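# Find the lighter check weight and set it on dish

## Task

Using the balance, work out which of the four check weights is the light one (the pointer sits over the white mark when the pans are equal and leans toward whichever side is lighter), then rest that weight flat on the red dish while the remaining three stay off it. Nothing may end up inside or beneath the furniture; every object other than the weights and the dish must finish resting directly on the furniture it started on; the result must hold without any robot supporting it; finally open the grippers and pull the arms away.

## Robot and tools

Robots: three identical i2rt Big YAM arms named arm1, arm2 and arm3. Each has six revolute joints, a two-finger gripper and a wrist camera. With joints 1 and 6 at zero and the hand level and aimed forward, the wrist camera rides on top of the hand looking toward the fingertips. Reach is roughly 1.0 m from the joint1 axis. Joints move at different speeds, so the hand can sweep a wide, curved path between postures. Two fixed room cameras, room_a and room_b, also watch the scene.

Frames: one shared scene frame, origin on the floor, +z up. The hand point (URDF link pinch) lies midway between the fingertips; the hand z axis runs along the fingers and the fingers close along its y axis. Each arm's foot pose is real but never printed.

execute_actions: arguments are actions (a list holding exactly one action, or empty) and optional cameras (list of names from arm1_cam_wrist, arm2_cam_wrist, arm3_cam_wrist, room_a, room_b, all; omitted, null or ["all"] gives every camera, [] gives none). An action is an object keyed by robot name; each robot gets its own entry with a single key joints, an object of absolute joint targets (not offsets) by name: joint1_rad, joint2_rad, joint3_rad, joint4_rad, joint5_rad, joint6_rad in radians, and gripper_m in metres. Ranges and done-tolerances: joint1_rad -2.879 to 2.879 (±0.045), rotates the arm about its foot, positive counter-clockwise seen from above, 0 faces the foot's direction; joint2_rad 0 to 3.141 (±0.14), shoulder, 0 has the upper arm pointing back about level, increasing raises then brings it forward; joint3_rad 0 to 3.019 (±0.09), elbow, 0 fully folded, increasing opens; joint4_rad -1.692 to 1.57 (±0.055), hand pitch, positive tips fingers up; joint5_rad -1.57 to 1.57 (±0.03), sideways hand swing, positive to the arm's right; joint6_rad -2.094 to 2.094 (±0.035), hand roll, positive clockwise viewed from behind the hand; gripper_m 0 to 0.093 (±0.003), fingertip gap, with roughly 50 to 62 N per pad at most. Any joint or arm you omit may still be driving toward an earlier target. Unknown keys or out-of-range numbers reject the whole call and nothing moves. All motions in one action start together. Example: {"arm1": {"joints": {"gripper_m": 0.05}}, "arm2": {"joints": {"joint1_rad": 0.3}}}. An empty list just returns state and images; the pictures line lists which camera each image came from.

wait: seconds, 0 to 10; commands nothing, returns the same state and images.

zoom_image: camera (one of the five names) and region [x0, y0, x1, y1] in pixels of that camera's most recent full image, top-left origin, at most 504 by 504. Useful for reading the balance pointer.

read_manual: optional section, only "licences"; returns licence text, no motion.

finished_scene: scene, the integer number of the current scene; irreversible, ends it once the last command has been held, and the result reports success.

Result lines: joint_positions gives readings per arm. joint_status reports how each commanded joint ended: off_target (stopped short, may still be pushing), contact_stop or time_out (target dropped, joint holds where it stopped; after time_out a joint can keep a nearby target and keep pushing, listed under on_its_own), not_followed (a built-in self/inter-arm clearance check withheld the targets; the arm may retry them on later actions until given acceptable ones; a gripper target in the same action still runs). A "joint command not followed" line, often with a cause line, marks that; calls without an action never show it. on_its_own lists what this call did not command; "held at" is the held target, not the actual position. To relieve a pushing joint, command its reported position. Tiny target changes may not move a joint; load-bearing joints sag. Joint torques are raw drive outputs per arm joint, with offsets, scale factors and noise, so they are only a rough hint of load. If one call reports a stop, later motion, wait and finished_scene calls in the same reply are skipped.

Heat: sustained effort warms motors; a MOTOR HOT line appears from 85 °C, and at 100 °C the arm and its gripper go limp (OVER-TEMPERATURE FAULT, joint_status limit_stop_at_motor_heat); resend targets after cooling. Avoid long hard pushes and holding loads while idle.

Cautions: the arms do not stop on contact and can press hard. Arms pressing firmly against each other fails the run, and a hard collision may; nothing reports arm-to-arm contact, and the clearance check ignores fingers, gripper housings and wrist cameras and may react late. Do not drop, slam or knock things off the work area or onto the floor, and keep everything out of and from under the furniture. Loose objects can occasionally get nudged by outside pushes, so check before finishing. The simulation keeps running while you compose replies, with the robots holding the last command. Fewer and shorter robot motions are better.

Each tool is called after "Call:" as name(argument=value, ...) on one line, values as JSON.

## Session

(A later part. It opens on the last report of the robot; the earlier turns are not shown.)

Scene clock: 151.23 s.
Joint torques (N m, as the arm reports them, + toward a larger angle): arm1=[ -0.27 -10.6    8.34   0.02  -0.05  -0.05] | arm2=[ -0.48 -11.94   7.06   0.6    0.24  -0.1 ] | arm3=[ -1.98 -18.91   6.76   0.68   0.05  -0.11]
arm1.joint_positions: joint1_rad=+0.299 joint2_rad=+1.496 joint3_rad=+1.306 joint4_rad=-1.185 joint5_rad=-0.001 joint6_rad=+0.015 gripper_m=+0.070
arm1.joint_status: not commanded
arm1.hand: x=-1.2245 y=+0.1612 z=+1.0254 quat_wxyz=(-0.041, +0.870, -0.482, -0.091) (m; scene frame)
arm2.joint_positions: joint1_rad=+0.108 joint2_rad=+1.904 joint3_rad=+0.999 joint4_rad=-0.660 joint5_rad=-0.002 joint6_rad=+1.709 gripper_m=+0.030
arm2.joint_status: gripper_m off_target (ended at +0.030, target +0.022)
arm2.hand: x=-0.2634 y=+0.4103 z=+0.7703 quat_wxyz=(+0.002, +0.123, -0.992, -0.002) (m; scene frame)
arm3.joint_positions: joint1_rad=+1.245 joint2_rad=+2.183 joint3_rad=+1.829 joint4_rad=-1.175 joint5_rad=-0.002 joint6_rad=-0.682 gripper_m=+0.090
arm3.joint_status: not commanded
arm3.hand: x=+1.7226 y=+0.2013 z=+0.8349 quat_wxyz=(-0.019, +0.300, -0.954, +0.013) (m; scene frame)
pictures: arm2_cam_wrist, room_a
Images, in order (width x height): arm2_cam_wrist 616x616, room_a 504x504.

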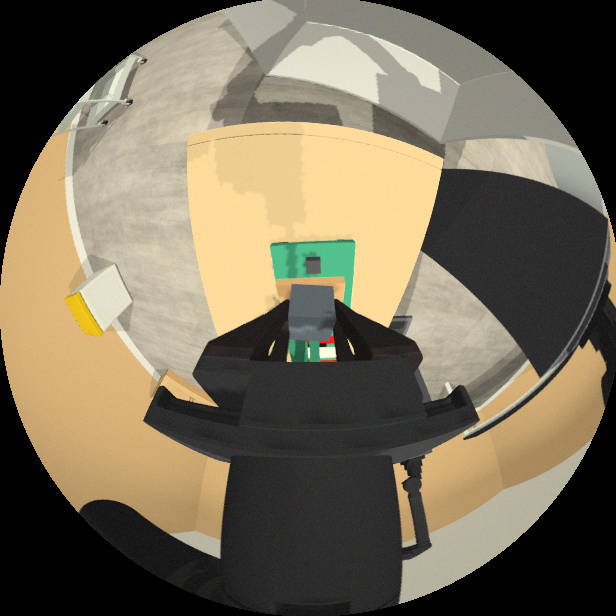

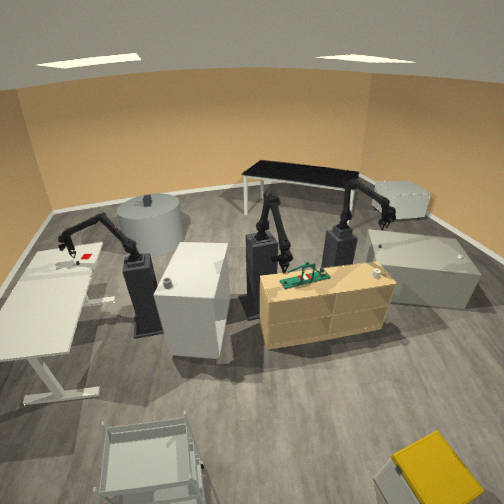

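Call:
execute_actions(actions=[{"arm2": {"joints": {"joint2_rad": 1.64}}, "arm3": {"joints": {"joint1_rad": 0.5, "joint2_rad": 1.5, "joint6_rad": -0.542}}}], cameras=["arm2_cam_wrist", "room_a"])

Scene clock: 160.53 s.
Joint torques (N m, as the arm reports them, + toward a larger angle): arm1=[ -0.5  -11.02   8.36  -0.05  -0.06  -0.04] | arm2=[ -0.59 -10.84   8.92   1.02   0.23  -0.12] | arm3=[ -1.32 -11.66   9.1    1.34  -0.03   0.23]
arm1.joint_positions: joint1_rad=+0.299 joint2_rad=+1.496 joint3_rad=+1.306 joint4_rad=-1.185 joint5_rad=-0.001 joint6_rad=+0.015 gripper_m=+0.070
arm1.joint_status: not commanded
arm1.hand: x=-1.2245 y=+0.1612 z=+1.0254 quat_wxyz=(-0.041, +0.870, -0.482, -0.091) (m; scene frame)
arm2.joint_positions: joint1_rad=+0.108 joint2_rad=+1.647 joint3_rad=+0.999 joint4_rad=-0.660 joint5_rad=-0.002 joint6_rad=+1.709 gripper_m=+0.030
arm2.joint_status: all done
arm2.hand: x=-0.2783 y=+0.4472 z=+0.8852 quat_wxyz=(+0.035, +0.122, -0.984, -0.126) (m; scene frame)
arm3.joint_positions: joint1_rad=+0.497 joint2_rad=+1.489 joint3_rad=+1.810 joint4_rad=-1.160 joint5_rad=+0.002 joint6_rad=-0.557 gripper_m=+0.090
arm3.joint_status: all done
arm3.hand: x=+1.4577 y=-0.1735 z=+1.2665 quat_wxyz=(-0.278, -0.122, -0.924, +0.234) (m; scene frame)
pictures: arm2_cam_wrist, room_a
Images, in order (width x height): arm2_cam_wrist 616x616, room_a 504x504.

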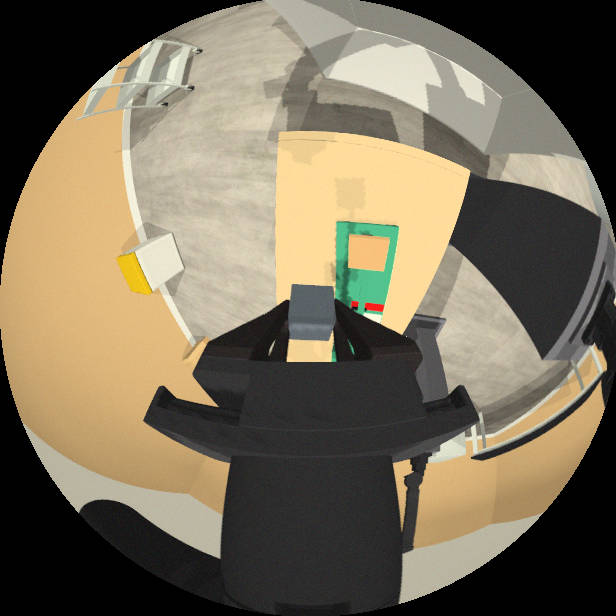

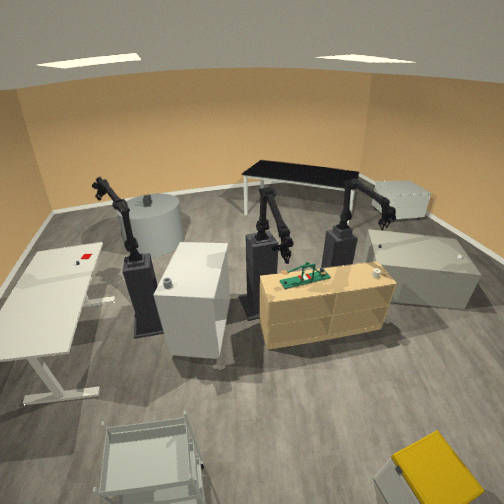

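Call:
execute_actions(actions=[{"arm2": {"joints": {"joint1_rad": -1.35, "joint2_rad": 2.0, "joint3_rad": 1.87, "joint4_rad": -1.35, "joint6_rad": 0.0}}, "arm3": {"joints": {"joint1_rad": -1.0, "joint3_rad": 1.68, "joint4_rad": -1.19}}}], cameras=["arm2_cam_wrist", "room_a", "room_b"])

Scene clock: 164.50 s.
Joint torques (N m, as the arm reports them, + toward a larger angle): arm1=[ -0.51 -10.85   8.29  -0.07  -0.08  -0.07] | arm2=[  0.6  -17.22  11.6    0.1   -0.01  -0.13] | arm3=[ -0.71 -12.07   8.28   0.84  -0.05   0.22]
arm1.joint_positions: joint1_rad=+0.299 joint2_rad=+1.496 joint3_rad=+1.306 joint4_rad=-1.185 joint5_rad=-0.001 joint6_rad=+0.015 gripper_m=+0.070
arm1.joint_status: not commanded
arm1.hand: x=-1.2245 y=+0.1612 z=+1.0254 quat_wxyz=(-0.041, +0.870, -0.482, -0.091) (m; scene frame)
arm2.joint_positions: joint1_rad=-1.358 joint2_rad=+2.014 joint3_rad=+1.830 joint4_rad=-1.344 joint5_rad=+0.003 joint6_rad=+0.010 gripper_m=+0.030
arm2.joint_status: all done
arm2.hand: x=+0.4620 y=+0.2918 z=+0.9779 quat_wxyz=(-0.021, +0.237, -0.971, -0.004) (m; scene frame)
arm3.joint_positions: joint1_rad=-1.005 joint2_rad=+1.494 joint3_rad=+1.687 joint4_rad=-1.181 joint5_rad=+0.001 joint6_rad=-0.557 gripper_m=+0.090
arm3.joint_status: all done
arm3.hand: x=+0.6687 y=-0.1612 z=+1.1935 quat_wxyz=(-0.042, -0.741, -0.606, +0.287) (m; scene frame)
pictures: arm2_cam_wrist, room_a, room_b
Images, in order (width x height): arm2_cam_wrist 616x616, room_a 504x504, room_b 504x504.

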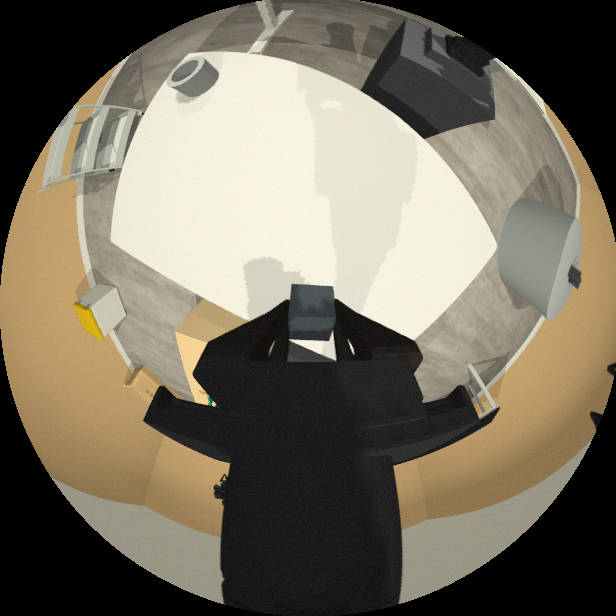

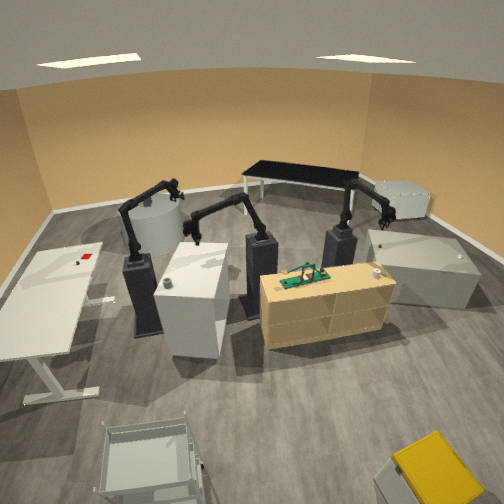

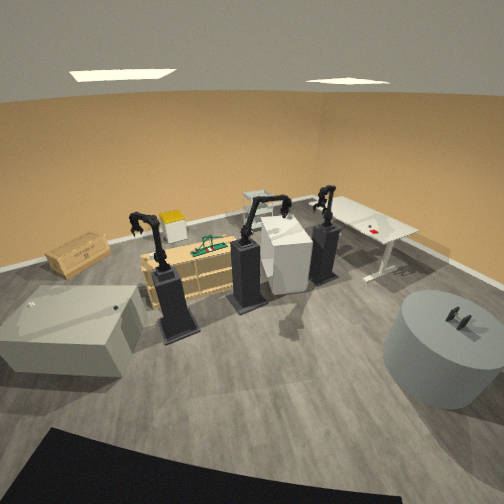

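Call:
execute_actions(actions=[{"arm2": {"joints": {"joint2_rad": 2.29, "joint4_rad": -1.28}}}], cameras=["arm2_cam_wrist", "room_a", "room_b"])

Scene clock: 168.53 s.
Joint torques (N m, as the arm reports them, + toward a larger angle): arm1=[ -0.11 -11.15   8.32  -0.03  -0.08  -0.05] | arm2=[  0.99 -20.69   9.34   0.01   0.04  -0.11] | arm3=[ -0.75 -12.18   8.31   0.86  -0.04   0.23]
arm1.joint_positions: joint1_rad=+0.299 joint2_rad=+1.496 joint3_rad=+1.306 joint4_rad=-1.185 joint5_rad=-0.001 joint6_rad=+0.015 gripper_m=+0.070
arm1.joint_status: not commanded
arm1.hand: x=-1.2245 y=+0.1612 z=+1.0254 quat_wxyz=(-0.041, +0.870, -0.482, -0.091) (m; scene frame)
arm2.joint_positions: joint1_rad=-1.358 joint2_rad=+2.321 joint3_rad=+1.842 joint4_rad=-1.285 joint5_rad=+0.002 joint6_rad=+0.009 gripper_m=+0.029
arm2.joint_status: all done
arm2.hand: x=+0.4530 y=+0.2874 z=+0.7940 quat_wxyz=(+0.093, +0.237, -0.967, +0.024) (m; scene frame)
arm3.joint_positions: joint1_rad=-1.005 joint2_rad=+1.494 joint3_rad=+1.687 joint4_rad=-1.181 joint5_rad=+0.001 joint6_rad=-0.557 gripper_m=+0.090
arm3.joint_status: not commanded
arm3.hand: x=+0.6687 y=-0.1612 z=+1.1935 quat_wxyz=(-0.042, -0.741, -0.606, +0.287) (m; scene frame)
pictures: arm2_cam_wrist, room_a, room_b
Images, in order (width x height): arm2_cam_wrist 616x616, room_a 504x504, room_b 504x504.

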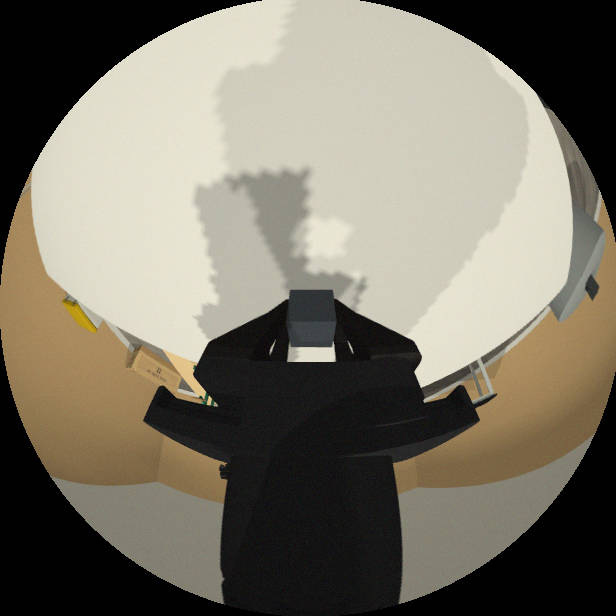

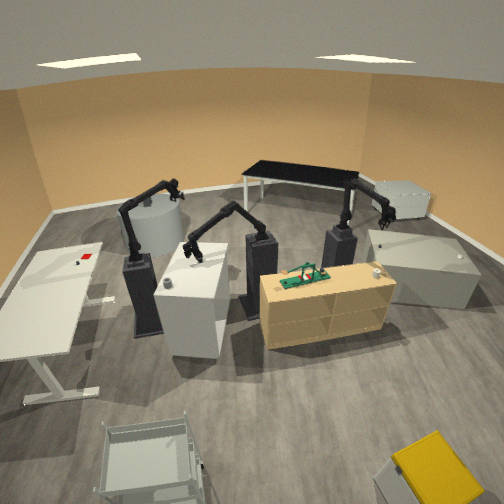

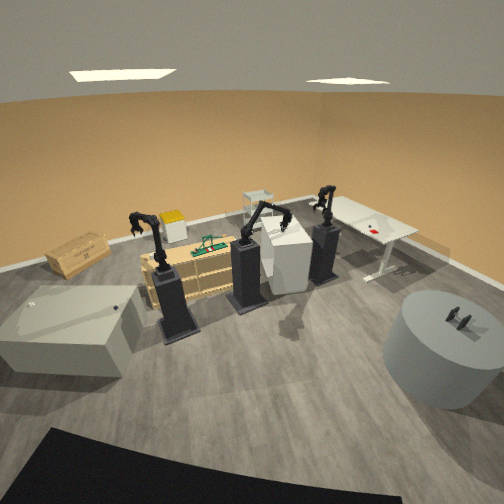

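Call:
execute_actions(actions=[{"arm2": {"joints": {"gripper_m": 0.07}}}], cameras=["arm2_cam_wrist", "room_a"])

Scene clock: 169.50 s.
Joint torques (N m, as the arm reports them, + toward a larger angle): arm1=[ -0.55 -11.05   8.28  -0.01  -0.07  -0.06] | arm2=[  0.75 -20.69   9.45   0.08   0.05  -0.12] | arm3=[ -0.8  -12.09   8.31   0.84  -0.03   0.22]
arm1.joint_positions: joint1_rad=+0.299 joint2_rad=+1.496 joint3_rad=+1.306 joint4_rad=-1.185 joint5_rad=-0.001 joint6_rad=+0.015 gripper_m=+0.070
arm1.joint_status: not commanded
arm1.hand: x=-1.2245 y=+0.1612 z=+1.0254 quat_wxyz=(-0.041, +0.870, -0.482, -0.091) (m; scene frame)
arm2.joint_positions: joint1_rad=-1.358 joint2_rad=+2.321 joint3_rad=+1.842 joint4_rad=-1.285 joint5_rad=+0.002 joint6_rad=+0.009 gripper_m=+0.070
arm2.joint_status: all done
arm2.hand: x=+0.4531 y=+0.2875 z=+0.7942 quat_wxyz=(+0.093, +0.237, -0.967, +0.024) (m; scene frame)
arm3.joint_positions: joint1_rad=-1.005 joint2_rad=+1.494 joint3_rad=+1.687 joint4_rad=-1.181 joint5_rad=+0.001 joint6_rad=-0.557 gripper_m=+0.090
arm3.joint_status: not commanded
arm3.hand: x=+0.6687 y=-0.1612 z=+1.1935 quat_wxyz=(-0.042, -0.741, -0.606, +0.287) (m; scene frame)
pictures: arm2_cam_wrist, room_a
Images, in order (width x height): arm2_cam_wrist 616x616, room_a 504x504.

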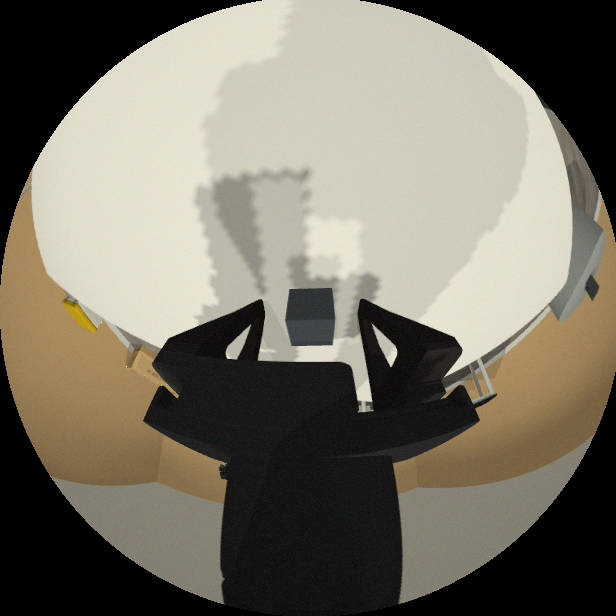

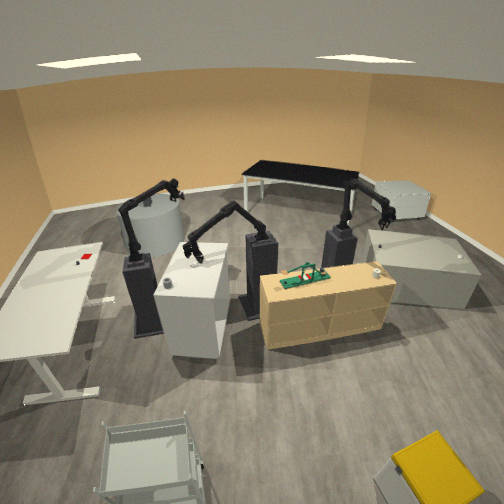

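Call:
execute_actions(actions=[{"arm2": {"joints": {"joint2_rad": 1.75}}}], cameras=["arm2_cam_wrist", "room_a"])

Call:
execute_actions(actions=[{"arm2": {"joints": {"joint1_rad": 0.35, "joint2_rad": 1.4, "joint3_rad": 1.4, "joint4_rad": -1.3}}, "arm3": {"joints": {"joint1_rad": -1.86, "joint3_rad": 1.68, "joint4_rad": -1.19, "joint6_rad": -0.542}}}], cameras=["arm3_cam_wrist", "room_a", "room_b"])

Scene clock: 173.47 s.
Joint torques (N m, as the arm reports them, + toward a larger angle): arm1=[ -0.01 -10.94   8.22  -0.03  -0.05  -0.03] | arm2=[  0.68 -15.79  10.51   1.13   0.04  -0.1 ] | arm3=[ -0.82 -12.06   8.28   0.85  -0.03   0.23]
arm1.joint_positions: joint1_rad=+0.299 joint2_rad=+1.496 joint3_rad=+1.306 joint4_rad=-1.185 joint5_rad=-0.001 joint6_rad=+0.015 gripper_m=+0.070
arm1.joint_status: not commanded
arm1.hand: x=-1.2245 y=+0.1612 z=+1.0254 quat_wxyz=(-0.041, +0.870, -0.482, -0.091) (m; scene frame)
arm2.joint_positions: joint1_rad=-1.358 joint2_rad=+1.773 joint3_rad=+1.852 joint4_rad=-1.284 joint5_rad=+0.002 joint6_rad=+0.009 gripper_m=+0.070
arm2.joint_status: all done
arm2.hand: x=+0.4634 y=+0.2927 z=+1.1384 quat_wxyz=(-0.176, +0.234, -0.955, -0.044) (m; scene frame)
arm3.joint_positions: joint1_rad=-1.005 joint2_rad=+1.494 joint3_rad=+1.687 joint4_rad=-1.181 joint5_rad=+0.001 joint6_rad=-0.557 gripper_m=+0.090
arm3.joint_status: not commanded
arm3.hand: x=+0.6687 y=-0.1612 z=+1.1935 quat_wxyz=(-0.042, -0.741, -0.606, +0.287) (m; scene frame)
pictures: arm2_cam_wrist, room_a
Images, in order (width x height): arm2_cam_wrist 616x616, room_a 504x504.

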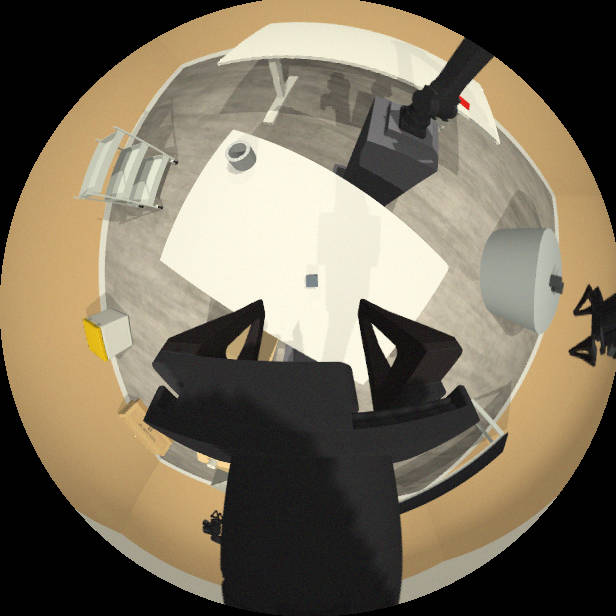

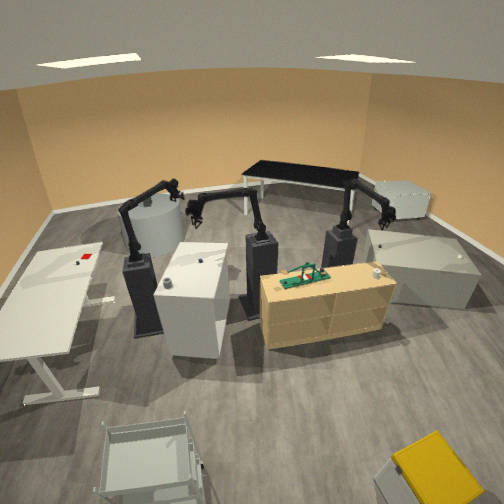

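Scene clock: 175.30 s.
Joint torques (N m, as the arm reports them, + toward a larger angle): arm1=[ -0.27 -11.2    8.33  -0.1   -0.08  -0.04] | arm2=[ -0.05 -10.55   8.64   0.58   0.13  -0.1 ] | arm3=[ -0.69 -12.21   8.36   0.86  -0.05   0.21]
arm1.joint_positions: joint1_rad=+0.299 joint2_rad=+1.496 joint3_rad=+1.306 joint4_rad=-1.185 joint5_rad=-0.001 joint6_rad=+0.015 gripper_m=+0.070
arm1.joint_status: not commanded
arm1.hand: x=-1.2245 y=+0.1612 z=+1.0254 quat_wxyz=(-0.041, +0.870, -0.482, -0.091) (m; scene frame)
arm2.joint_positions: joint1_rad=+0.352 joint2_rad=+1.420 joint3_rad=+1.403 joint4_rad=-1.295 joint5_rad=+0.000 joint6_rad=+0.008 gripper_m=+0.070
arm2.joint_status: all done
arm2.hand: x=-0.3760 y=+0.3818 z=+1.1217 quat_wxyz=(-0.058, +0.882, -0.454, -0.116) (m; scene frame)
arm3.joint_positions: joint1_rad=-1.865 joint2_rad=+1.494 joint3_rad=+1.687 joint4_rad=-1.181 joint5_rad=+0.001 joint6_rad=-0.557 gripper_m=+0.090
arm3.joint_status: all done
arm3.hand: x=+0.4893 y=+0.2793 z=+1.1875 quat_wxyz=(+0.079, -0.927, -0.242, +0.274) (m; scene frame)
pictures: arm3_cam_wrist, room_a, room_b
Images, in order (width x height): arm3_cam_wrist 616x616, room_a 504x504, room_b 504x504.

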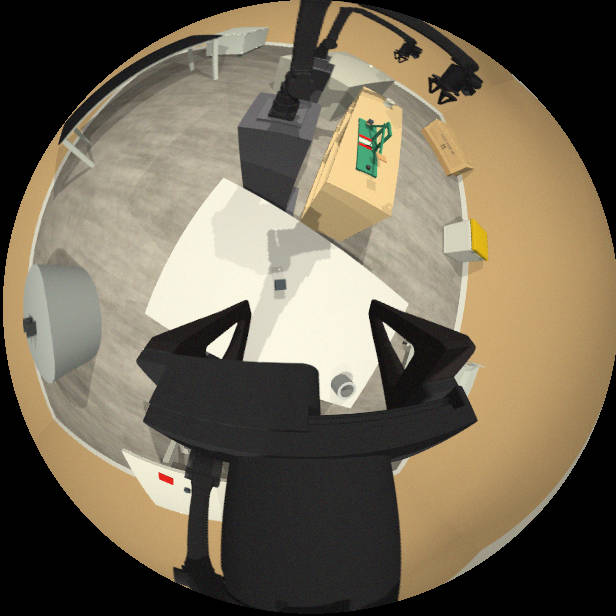

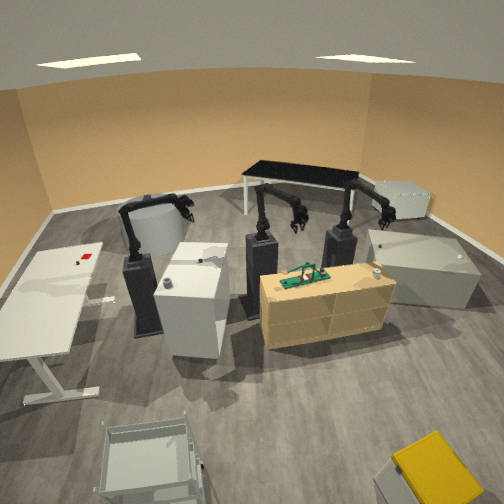

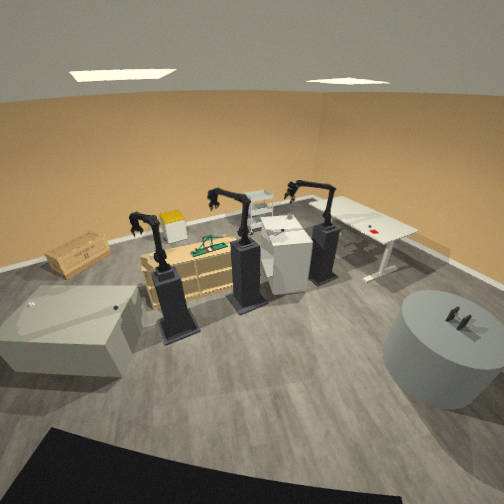

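Call:
execute_actions(actions=[{"arm3": {"joints": {"joint1_rad": -1.876, "joint2_rad": 2.0, "joint3_rad": 1.6, "joint4_rad": -1.13, "joint6_rad": -0.535}}}], cameras=["arm3_cam_wrist", "room_a"])

Scene clock: 178.37 s.
Joint torques (N m, as the arm reports them, + toward a larger angle): arm1=[ -0.12 -11.2    8.34  -0.09  -0.05  -0.06] | arm2=[ -0.05 -10.42   8.62   0.51   0.11  -0.1 ] | arm3=[ -1.91 -19.64   7.86   0.42  -0.06   0.23]
arm1.joint_positions: joint1_rad=+0.299 joint2_rad=+1.496 joint3_rad=+1.306 joint4_rad=-1.185 joint5_rad=-0.001 joint6_rad=+0.015 gripper_m=+0.070
arm1.joint_status: not commanded
arm1.hand: x=-1.2245 y=+0.1612 z=+1.0254 quat_wxyz=(-0.041, +0.870, -0.482, -0.091) (m; scene frame)
arm2.joint_positions: joint1_rad=+0.352 joint2_rad=+1.420 joint3_rad=+1.403 joint4_rad=-1.295 joint5_rad=+0.000 joint6_rad=+0.008 gripper_m=+0.070
arm2.joint_status: not commanded
arm2.hand: x=-0.3760 y=+0.3818 z=+1.1217 quat_wxyz=(-0.058, +0.882, -0.454, -0.116) (m; scene frame)
arm3.joint_positions: joint1_rad=-1.865 joint2_rad=+2.015 joint3_rad=+1.590 joint4_rad=-1.136 joint5_rad=+0.001 joint6_rad=-0.552 gripper_m=+0.090
arm3.joint_status: all done
arm3.hand: x=+0.4649 y=+0.2761 z=+0.8464 quat_wxyz=(-0.004, -0.968, -0.252, +0.005) (m; scene frame)
pictures: arm3_cam_wrist, room_a
Images, in order (width x height): arm3_cam_wrist 616x616, room_a 504x504.

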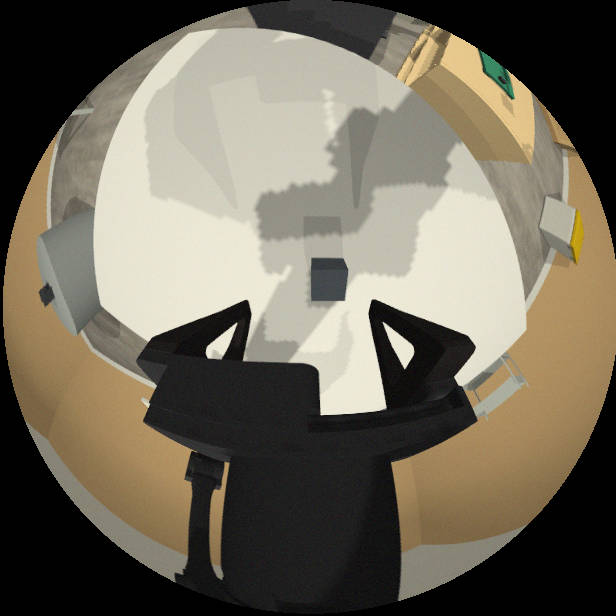

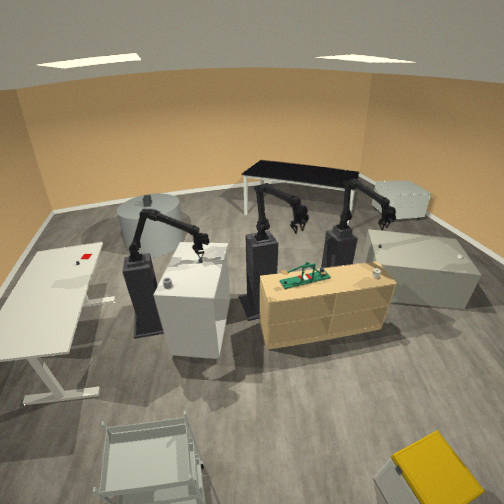

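Call:
execute_actions(actions=[{"arm3": {"joints": {"joint1_rad": -1.89, "joint2_rad": 2.098, "joint3_rad": 1.625, "joint4_rad": -1.05}}}], cameras=["arm3_cam_wrist", "room_a"])

Scene clock: 182.00 s.
Joint torques (N m, as the arm reports them, + toward a larger angle): arm1=[ -0.46 -10.91   8.31   0.02  -0.05  -0.07] | arm2=[ -0.14 -10.55   8.63   0.46   0.13  -0.09] | arm3=[ -1.69 -17.35   9.56   0.6   -0.04   0.23]
arm1.joint_positions: joint1_rad=+0.299 joint2_rad=+1.496 joint3_rad=+1.306 joint4_rad=-1.185 joint5_rad=-0.001 joint6_rad=+0.015 gripper_m=+0.070
arm1.joint_status: not commanded
arm1.hand: x=-1.2245 y=+0.1612 z=+1.0254 quat_wxyz=(-0.041, +0.870, -0.482, -0.091) (m; scene frame)
arm2.joint_positions: joint1_rad=+0.352 joint2_rad=+1.420 joint3_rad=+1.403 joint4_rad=-1.295 joint5_rad=+0.000 joint6_rad=+0.008 gripper_m=+0.070
arm2.joint_status: not commanded
arm2.hand: x=-0.3760 y=+0.3818 z=+1.1217 quat_wxyz=(-0.058, +0.882, -0.454, -0.116) (m; scene frame)
arm3.joint_positions: joint1_rad=-1.884 joint2_rad=+2.072 joint3_rad=+1.590 joint4_rad=-1.062 joint5_rad=+0.001 joint6_rad=-0.552 gripper_m=+0.090
arm3.joint_status: all done
arm3.hand: x=+0.4538 y=+0.2878 z=+0.8133 quat_wxyz=(-0.002, -0.970, -0.243, +0.012) (m; scene frame)
pictures: arm3_cam_wrist, room_a
Images, in order (width x height): arm3_cam_wrist 616x616, room_a 504x504.

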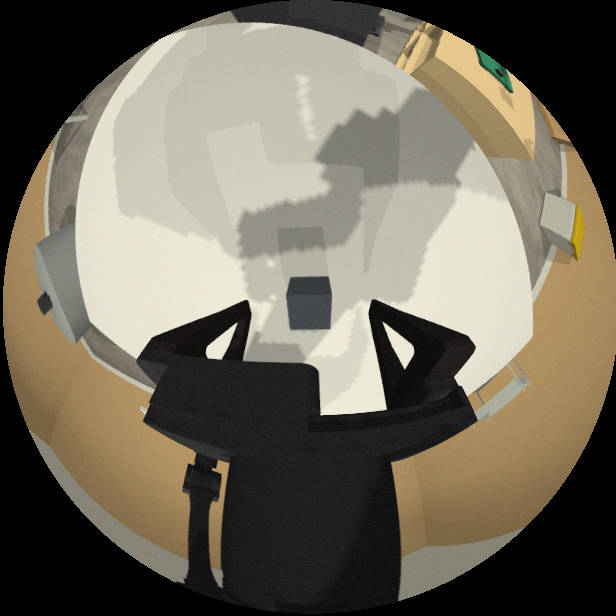

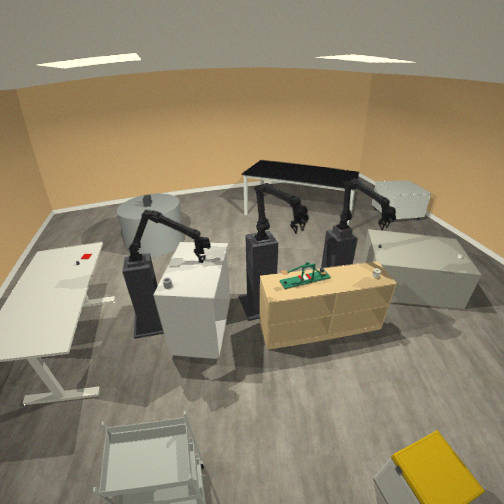

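Call:
execute_actions(actions=[{"arm3": {"joints": {"joint2_rad": 2.118, "joint3_rad": 1.6}}}], cameras=["arm3_cam_wrist"])

Scene clock: 183.67 s.
Joint torques (N m, as the arm reports them, + toward a larger angle): arm1=[ -0.19 -10.51   8.39  -0.06  -0.08  -0.07] | arm2=[  0.03 -10.4    8.62   0.55   0.12  -0.1 ] | arm3=[ -1.48 -15.75   7.82   0.62  -0.03   0.21]
arm1.joint_positions: joint1_rad=+0.299 joint2_rad=+1.496 joint3_rad=+1.306 joint4_rad=-1.185 joint5_rad=-0.001 joint6_rad=+0.015 gripper_m=+0.070
arm1.joint_status: not commanded
arm1.hand: x=-1.2245 y=+0.1612 z=+1.0254 quat_wxyz=(-0.041, +0.870, -0.482, -0.091) (m; scene frame)
arm2.joint_positions: joint1_rad=+0.352 joint2_rad=+1.420 joint3_rad=+1.403 joint4_rad=-1.295 joint5_rad=+0.000 joint6_rad=+0.008 gripper_m=+0.070
arm2.joint_status: not commanded
arm2.hand: x=-0.3760 y=+0.3818 z=+1.1217 quat_wxyz=(-0.058, +0.882, -0.454, -0.116) (m; scene frame)
arm3.joint_positions: joint1_rad=-1.884 joint2_rad=+2.078 joint3_rad=+1.590 joint4_rad=-1.062 joint5_rad=+0.001 joint6_rad=-0.552 gripper_m=+0.090
arm3.joint_status: all done
arm3.hand: x=+0.4545 y=+0.2877 z=+0.8097 quat_wxyz=(-0.003, -0.970, -0.243, +0.009) (m; scene frame)
pictures: arm3_cam_wrist
Images, in order (width x height): arm3_cam_wrist 616x616.

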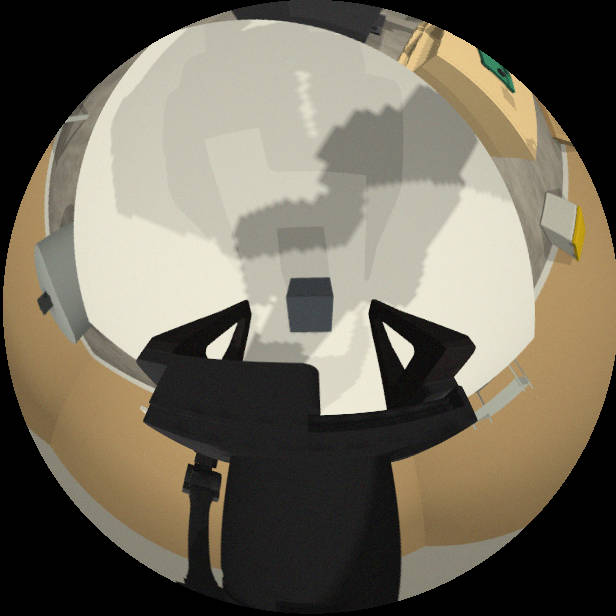

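Call:
execute_actions(actions=[{"arm3": {"joints": {"joint2_rad": 2.133}}}], cameras=["arm3_cam_wrist"])

Scene clock: 185.40 s.
Joint torques (N m, as the arm reports them, + toward a larger angle): arm1=[ -0.49 -11.17   8.35  -0.01  -0.07  -0.05] | arm2=[  0.03 -10.52   8.64   0.52   0.1   -0.09] | arm3=[ -1.5  -16.62   7.73   0.61  -0.04   0.22]
arm1.joint_positions: joint1_rad=+0.299 joint2_rad=+1.496 joint3_rad=+1.306 joint4_rad=-1.185 joint5_rad=-0.001 joint6_rad=+0.015 gripper_m=+0.070
arm1.joint_status: not commanded
arm1.hand: x=-1.2245 y=+0.1612 z=+1.0254 quat_wxyz=(-0.041, +0.870, -0.482, -0.091) (m; scene frame)
arm2.joint_positions: joint1_rad=+0.352 joint2_rad=+1.420 joint3_rad=+1.403 joint4_rad=-1.295 joint5_rad=+0.000 joint6_rad=+0.008 gripper_m=+0.070
arm2.joint_status: not commanded
arm2.hand: x=-0.3760 y=+0.3818 z=+1.1217 quat_wxyz=(-0.058, +0.882, -0.454, -0.116) (m; scene frame)
arm3.joint_positions: joint1_rad=-1.884 joint2_rad=+2.097 joint3_rad=+1.590 joint4_rad=-1.062 joint5_rad=+0.001 joint6_rad=-0.552 gripper_m=+0.090
arm3.joint_status: all done
arm3.hand: x=+0.4570 y=+0.2874 z=+0.7990 quat_wxyz=(-0.006, -0.970, -0.243, +0.001) (m; scene frame)
pictures: arm3_cam_wrist
Images, in order (width x height): arm3_cam_wrist 616x616.

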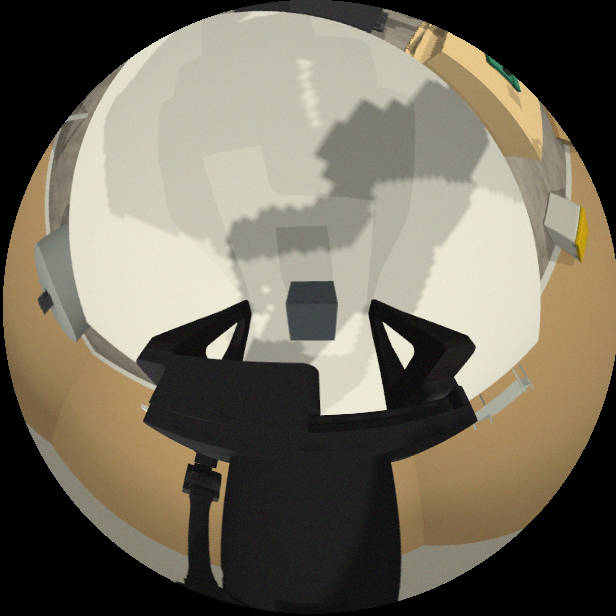

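Call:
execute_actions(actions=[{"arm3": {"joints": {"joint2_rad": 2.145, "gripper_m": 0.06}}}], cameras=["arm3_cam_wrist"])

Scene clock: 186.70 s.
Joint torques (N m, as the arm reports them, + toward a larger angle): arm1=[ -0.42 -11.15   8.24  -0.04  -0.07  -0.07] | arm2=[ -0.26 -10.58   8.71   0.54   0.12  -0.09] | arm3=[ -1.27 -16.6    7.59   0.56  -0.05   0.21]
arm1.joint_positions: joint1_rad=+0.299 joint2_rad=+1.496 joint3_rad=+1.306 joint4_rad=-1.185 joint5_rad=-0.001 joint6_rad=+0.015 gripper_m=+0.070
arm1.joint_status: not commanded
arm1.hand: x=-1.2245 y=+0.1612 z=+1.0254 quat_wxyz=(-0.041, +0.870, -0.482, -0.091) (m; scene frame)
arm2.joint_positions: joint1_rad=+0.352 joint2_rad=+1.420 joint3_rad=+1.403 joint4_rad=-1.295 joint5_rad=+0.000 joint6_rad=+0.008 gripper_m=+0.070
arm2.joint_status: not commanded
arm2.hand: x=-0.3760 y=+0.3818 z=+1.1217 quat_wxyz=(-0.058, +0.882, -0.454, -0.116) (m; scene frame)
arm3.joint_positions: joint1_rad=-1.884 joint2_rad=+2.106 joint3_rad=+1.590 joint4_rad=-1.062 joint5_rad=+0.001 joint6_rad=-0.552 gripper_m=+0.060
arm3.joint_status: all done
arm3.hand: x=+0.4581 y=+0.2873 z=+0.7939 quat_wxyz=(-0.007, -0.970, -0.243, -0.003) (m; scene frame)
pictures: arm3_cam_wrist
Images, in order (width x height): arm3_cam_wrist 616x616.

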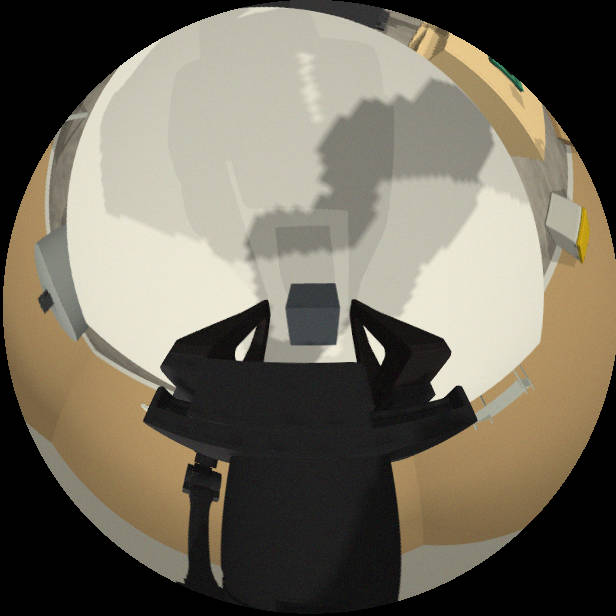

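Call:
execute_actions(actions=[{"arm3": {"joints": {"gripper_m": 0.022, "joint2_rad": 2.12}}}], cameras=["arm3_cam_wrist"])

Scene clock: 187.67 s.
Joint torques (N m, as the arm reports them, + toward a larger angle): arm1=[ -0.22 -11.35   8.31   0.08  -0.05  -0.04] | arm2=[ -0.1  -10.46   8.61   0.5    0.11  -0.1 ] | arm3=[ -1.7  -17.89   7.68   0.52  -0.05   0.21]
arm1.joint_positions: joint1_rad=+0.299 joint2_rad=+1.496 joint3_rad=+1.306 joint4_rad=-1.185 joint5_rad=-0.001 joint6_rad=+0.015 gripper_m=+0.070
arm1.joint_status: not commanded
arm1.hand: x=-1.2245 y=+0.1612 z=+1.0254 quat_wxyz=(-0.041, +0.870, -0.482, -0.091) (m; scene frame)
arm2.joint_positions: joint1_rad=+0.352 joint2_rad=+1.420 joint3_rad=+1.403 joint4_rad=-1.295 joint5_rad=+0.000 joint6_rad=+0.008 gripper_m=+0.070
arm2.joint_status: not commanded
arm2.hand: x=-0.3760 y=+0.3818 z=+1.1217 quat_wxyz=(-0.058, +0.882, -0.454, -0.116) (m; scene frame)
arm3.joint_positions: joint1_rad=-1.884 joint2_rad=+2.106 joint3_rad=+1.590 joint4_rad=-1.062 joint5_rad=+0.001 joint6_rad=-0.552 gripper_m=+0.029
arm3.joint_status: gripper_m off_target (ended at +0.029, target +0.022); the others done
arm3.hand: x=+0.4580 y=+0.2873 z=+0.7939 quat_wxyz=(-0.007, -0.970, -0.243, -0.003) (m; scene frame)
pictures: arm3_cam_wrist
Images, in order (width x height): arm3_cam_wrist 616x616.

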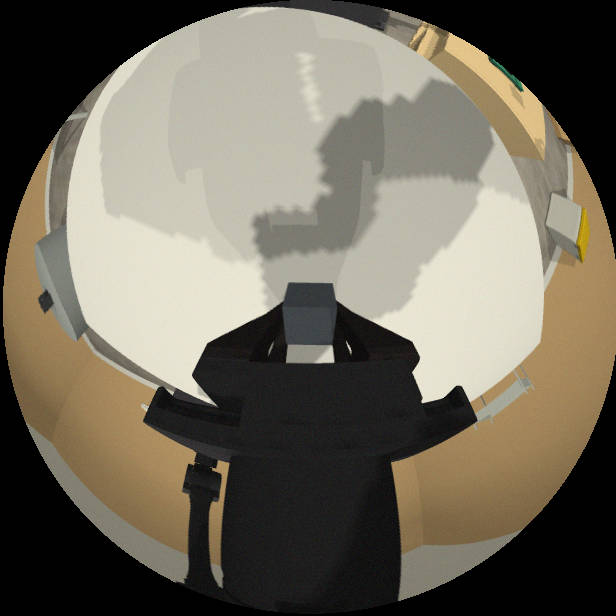

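Call:
execute_actions(actions=[{"arm3": {"joints": {"joint1_rad": 1.01, "joint2_rad": 1.95, "joint3_rad": 1.77, "joint4_rad": -1.14}}}], cameras=["arm3_cam_wrist", "room_a", "room_b"])

Scene clock: 193.53 s.
Joint torques (N m, as the arm reports them, + toward a larger angle): arm1=[ -0.45 -11.01   8.24  -0.1   -0.07  -0.05] | arm2=[ -0.12 -10.48   8.58   0.53   0.11  -0.1 ] | arm3=[ -2.09 -18.29   9.25   0.23   0.09   0.19]
arm1.joint_positions: joint1_rad=+0.299 joint2_rad=+1.496 joint3_rad=+1.306 joint4_rad=-1.185 joint5_rad=-0.001 joint6_rad=+0.015 gripper_m=+0.070
arm1.joint_status: not commanded
arm1.hand: x=-1.2245 y=+0.1612 z=+1.0254 quat_wxyz=(-0.041, +0.870, -0.482, -0.091) (m; scene frame)
arm2.joint_positions: joint1_rad=+0.352 joint2_rad=+1.420 joint3_rad=+1.403 joint4_rad=-1.295 joint5_rad=+0.000 joint6_rad=+0.008 gripper_m=+0.070
arm2.joint_status: not commanded
arm2.hand: x=-0.3760 y=+0.3818 z=+1.1217 quat_wxyz=(-0.058, +0.882, -0.454, -0.116) (m; scene frame)
arm3.joint_positions: joint1_rad=+1.017 joint2_rad=+1.943 joint3_rad=+1.756 joint4_rad=-1.130 joint5_rad=-0.003 joint6_rad=-0.550 gripper_m=+0.029
arm3.joint_status: all done
arm3.hand: x=+1.6908 y=+0.0559 z=+0.9631 quat_wxyz=(-0.117, +0.124, -0.984, +0.058) (m; scene frame)
pictures: arm3_cam_wrist, room_a, room_b
Images, in order (width x height): arm3_cam_wrist 616x616, room_a 504x504, room_b 504x504.

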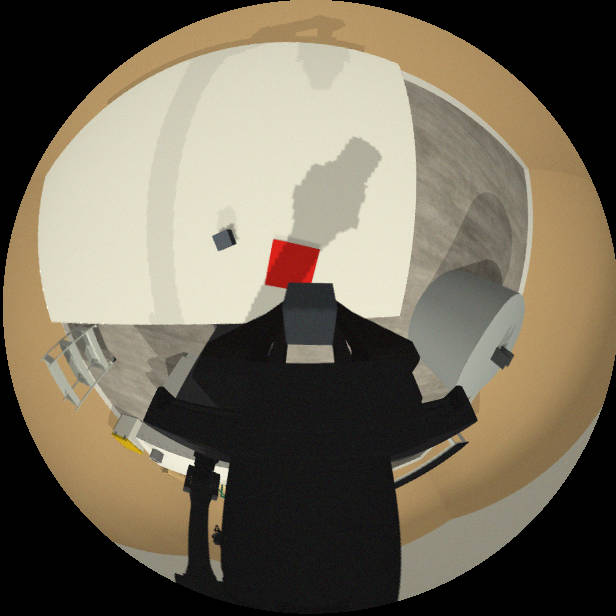

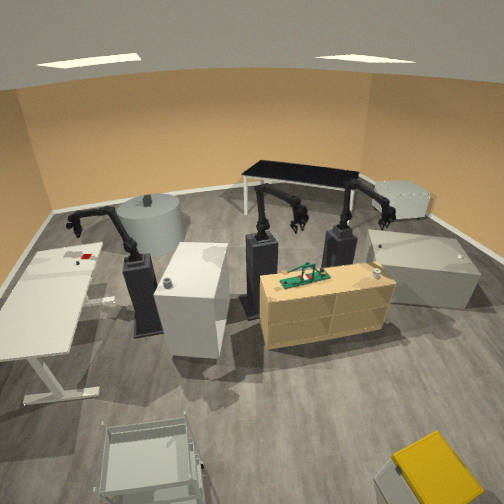

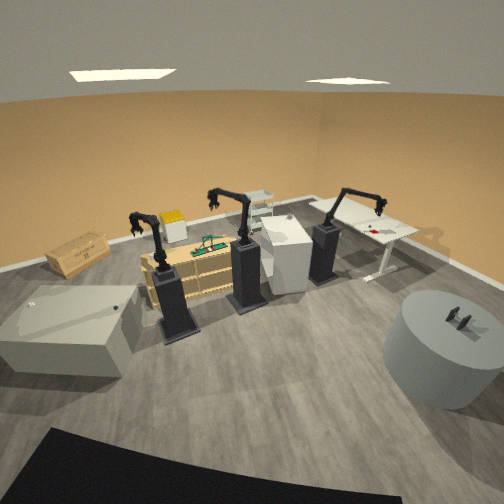

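Call:
execute_actions(actions=[{"arm3": {"joints": {"joint2_rad": 2.21, "joint4_rad": -1.075}}}], cameras=["arm3_cam_wrist", "room_a"])

Scene clock: 197.77 s.
Joint torques (N m, as the arm reports them, + toward a larger angle): arm1=[  0.07 -10.95   8.3    0.03  -0.07  -0.04] | arm2=[ -0.07 -10.68   8.63   0.52   0.1   -0.11] | arm3=[ -2.05 -22.65   8.23   0.61   0.11   0.19]
arm1.joint_positions: joint1_rad=+0.299 joint2_rad=+1.496 joint3_rad=+1.306 joint4_rad=-1.185 joint5_rad=-0.001 joint6_rad=+0.015 gripper_m=+0.070
arm1.joint_status: not commanded
arm1.hand: x=-1.2245 y=+0.1612 z=+1.0254 quat_wxyz=(-0.041, +0.870, -0.482, -0.091) (m; scene frame)
arm2.joint_positions: joint1_rad=+0.352 joint2_rad=+1.420 joint3_rad=+1.403 joint4_rad=-1.295 joint5_rad=+0.000 joint6_rad=+0.008 gripper_m=+0.070
arm2.joint_status: not commanded
arm2.hand: x=-0.3760 y=+0.3818 z=+1.1217 quat_wxyz=(-0.058, +0.882, -0.454, -0.116) (m; scene frame)
arm3.joint_positions: joint1_rad=+1.017 joint2_rad=+2.231 joint3_rad=+1.756 joint4_rad=-1.083 joint5_rad=-0.003 joint6_rad=-0.550 gripper_m=+0.029
arm3.joint_status: all done
arm3.hand: x=+1.6823 y=+0.0565 z=+0.7806 quat_wxyz=(-0.007, +0.124, -0.992, +0.008) (m; scene frame)
pictures: arm3_cam_wrist, room_a
Images, in order (width x height): arm3_cam_wrist 616x616, room_a 504x504.

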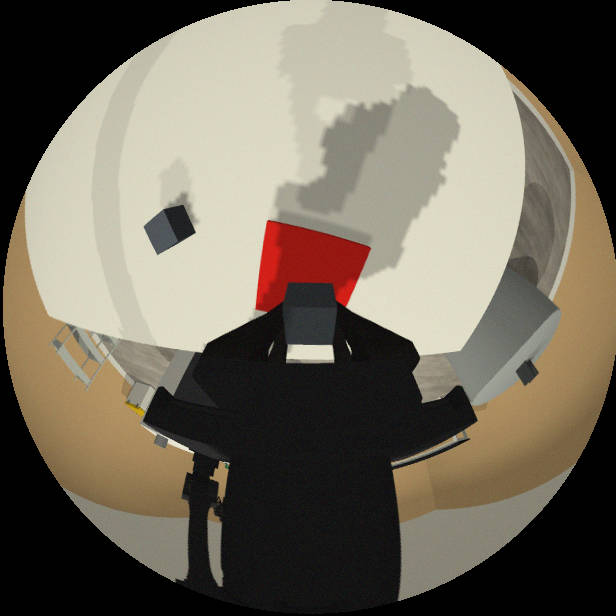

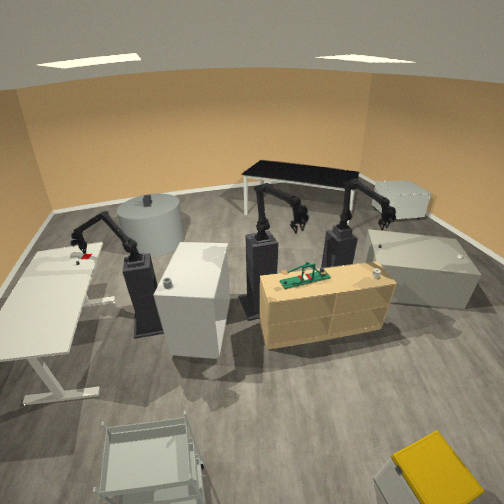

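Call:
execute_actions(actions=[{"arm3": {"joints": {"joint2_rad": 2.295, "joint4_rad": -1.035}}}], cameras=["arm3_cam_wrist", "room_a"])

Scene clock: 201.03 s.
Joint torques (N m, as the arm reports them, + toward a larger angle): arm1=[ -0.08 -11.36   8.25  -0.01  -0.07  -0.03] | arm2=[ -0.18 -10.42   8.64   0.51   0.11  -0.1 ] | arm3=[ -2.08 -19.48   8.01   0.56   0.09   0.2 ]
arm1.joint_positions: joint1_rad=+0.299 joint2_rad=+1.496 joint3_rad=+1.306 joint4_rad=-1.185 joint5_rad=-0.001 joint6_rad=+0.015 gripper_m=+0.070
arm1.joint_status: not commanded
arm1.hand: x=-1.2245 y=+0.1612 z=+1.0254 quat_wxyz=(-0.041, +0.870, -0.482, -0.091) (m; scene frame)
arm2.joint_positions: joint1_rad=+0.352 joint2_rad=+1.420 joint3_rad=+1.403 joint4_rad=-1.295 joint5_rad=+0.000 joint6_rad=+0.008 gripper_m=+0.070
arm2.joint_status: not commanded
arm2.hand: x=-0.3760 y=+0.3818 z=+1.1217 quat_wxyz=(-0.058, +0.882, -0.454, -0.116) (m; scene frame)
arm3.joint_positions: joint1_rad=+1.017 joint2_rad=+2.268 joint3_rad=+1.756 joint4_rad=-1.048 joint5_rad=-0.003 joint6_rad=-0.550 gripper_m=+0.029
arm3.joint_status: all done
arm3.hand: x=+1.6847 y=+0.0555 z=+0.7576 quat_wxyz=(-0.007, +0.124, -0.992, +0.008) (m; scene frame)
pictures: arm3_cam_wrist, room_a
Images, in order (width x height): arm3_cam_wrist 616x616, room_a 504x504.

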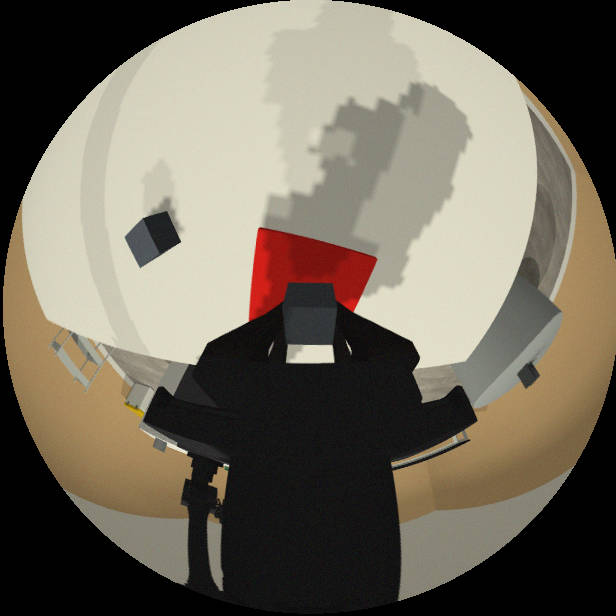

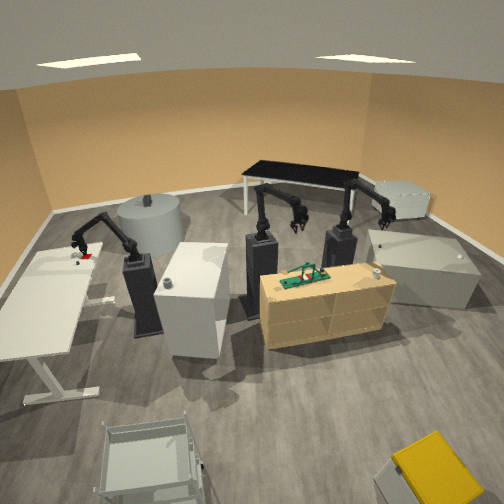

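Call:
execute_actions(actions=[{"arm3": {"joints": {"joint2_rad": 2.312}}}], cameras=["arm3_cam_wrist"])

Scene clock: 202.90 s.
Joint torques (N m, as the arm reports them, + toward a larger angle): arm1=[ -0.47 -11.18   8.25  -0.01  -0.06  -0.06] | arm2=[  0.01 -10.5    8.6    0.49   0.12  -0.1 ] | arm3=[ -2.02 -18.16   7.84   0.64   0.09   0.19]
arm1.joint_positions: joint1_rad=+0.299 joint2_rad=+1.496 joint3_rad=+1.306 joint4_rad=-1.185 joint5_rad=-0.001 joint6_rad=+0.015 gripper_m=+0.070
arm1.joint_status: not commanded
arm1.hand: x=-1.2245 y=+0.1612 z=+1.0254 quat_wxyz=(-0.041, +0.870, -0.482, -0.091) (m; scene frame)
arm2.joint_positions: joint1_rad=+0.352 joint2_rad=+1.420 joint3_rad=+1.403 joint4_rad=-1.295 joint5_rad=+0.000 joint6_rad=+0.008 gripper_m=+0.070
arm2.joint_status: not commanded
arm2.hand: x=-0.3760 y=+0.3818 z=+1.1217 quat_wxyz=(-0.058, +0.882, -0.454, -0.116) (m; scene frame)
arm3.joint_positions: joint1_rad=+1.017 joint2_rad=+2.277 joint3_rad=+1.756 joint4_rad=-1.048 joint5_rad=-0.003 joint6_rad=-0.550 gripper_m=+0.029
arm3.joint_status: all done
arm3.hand: x=+1.6831 y=+0.0559 z=+0.7521 quat_wxyz=(-0.003, +0.124, -0.992, +0.006) (m; scene frame)
pictures: arm3_cam_wrist
Images, in order (width x height): arm3_cam_wrist 616x616.

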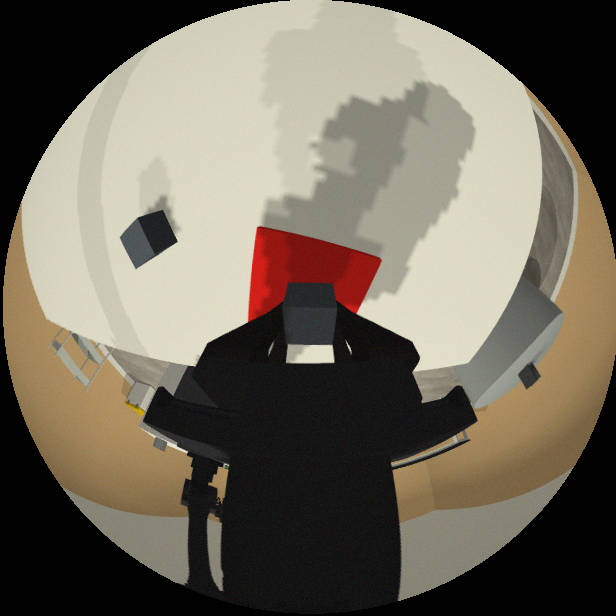

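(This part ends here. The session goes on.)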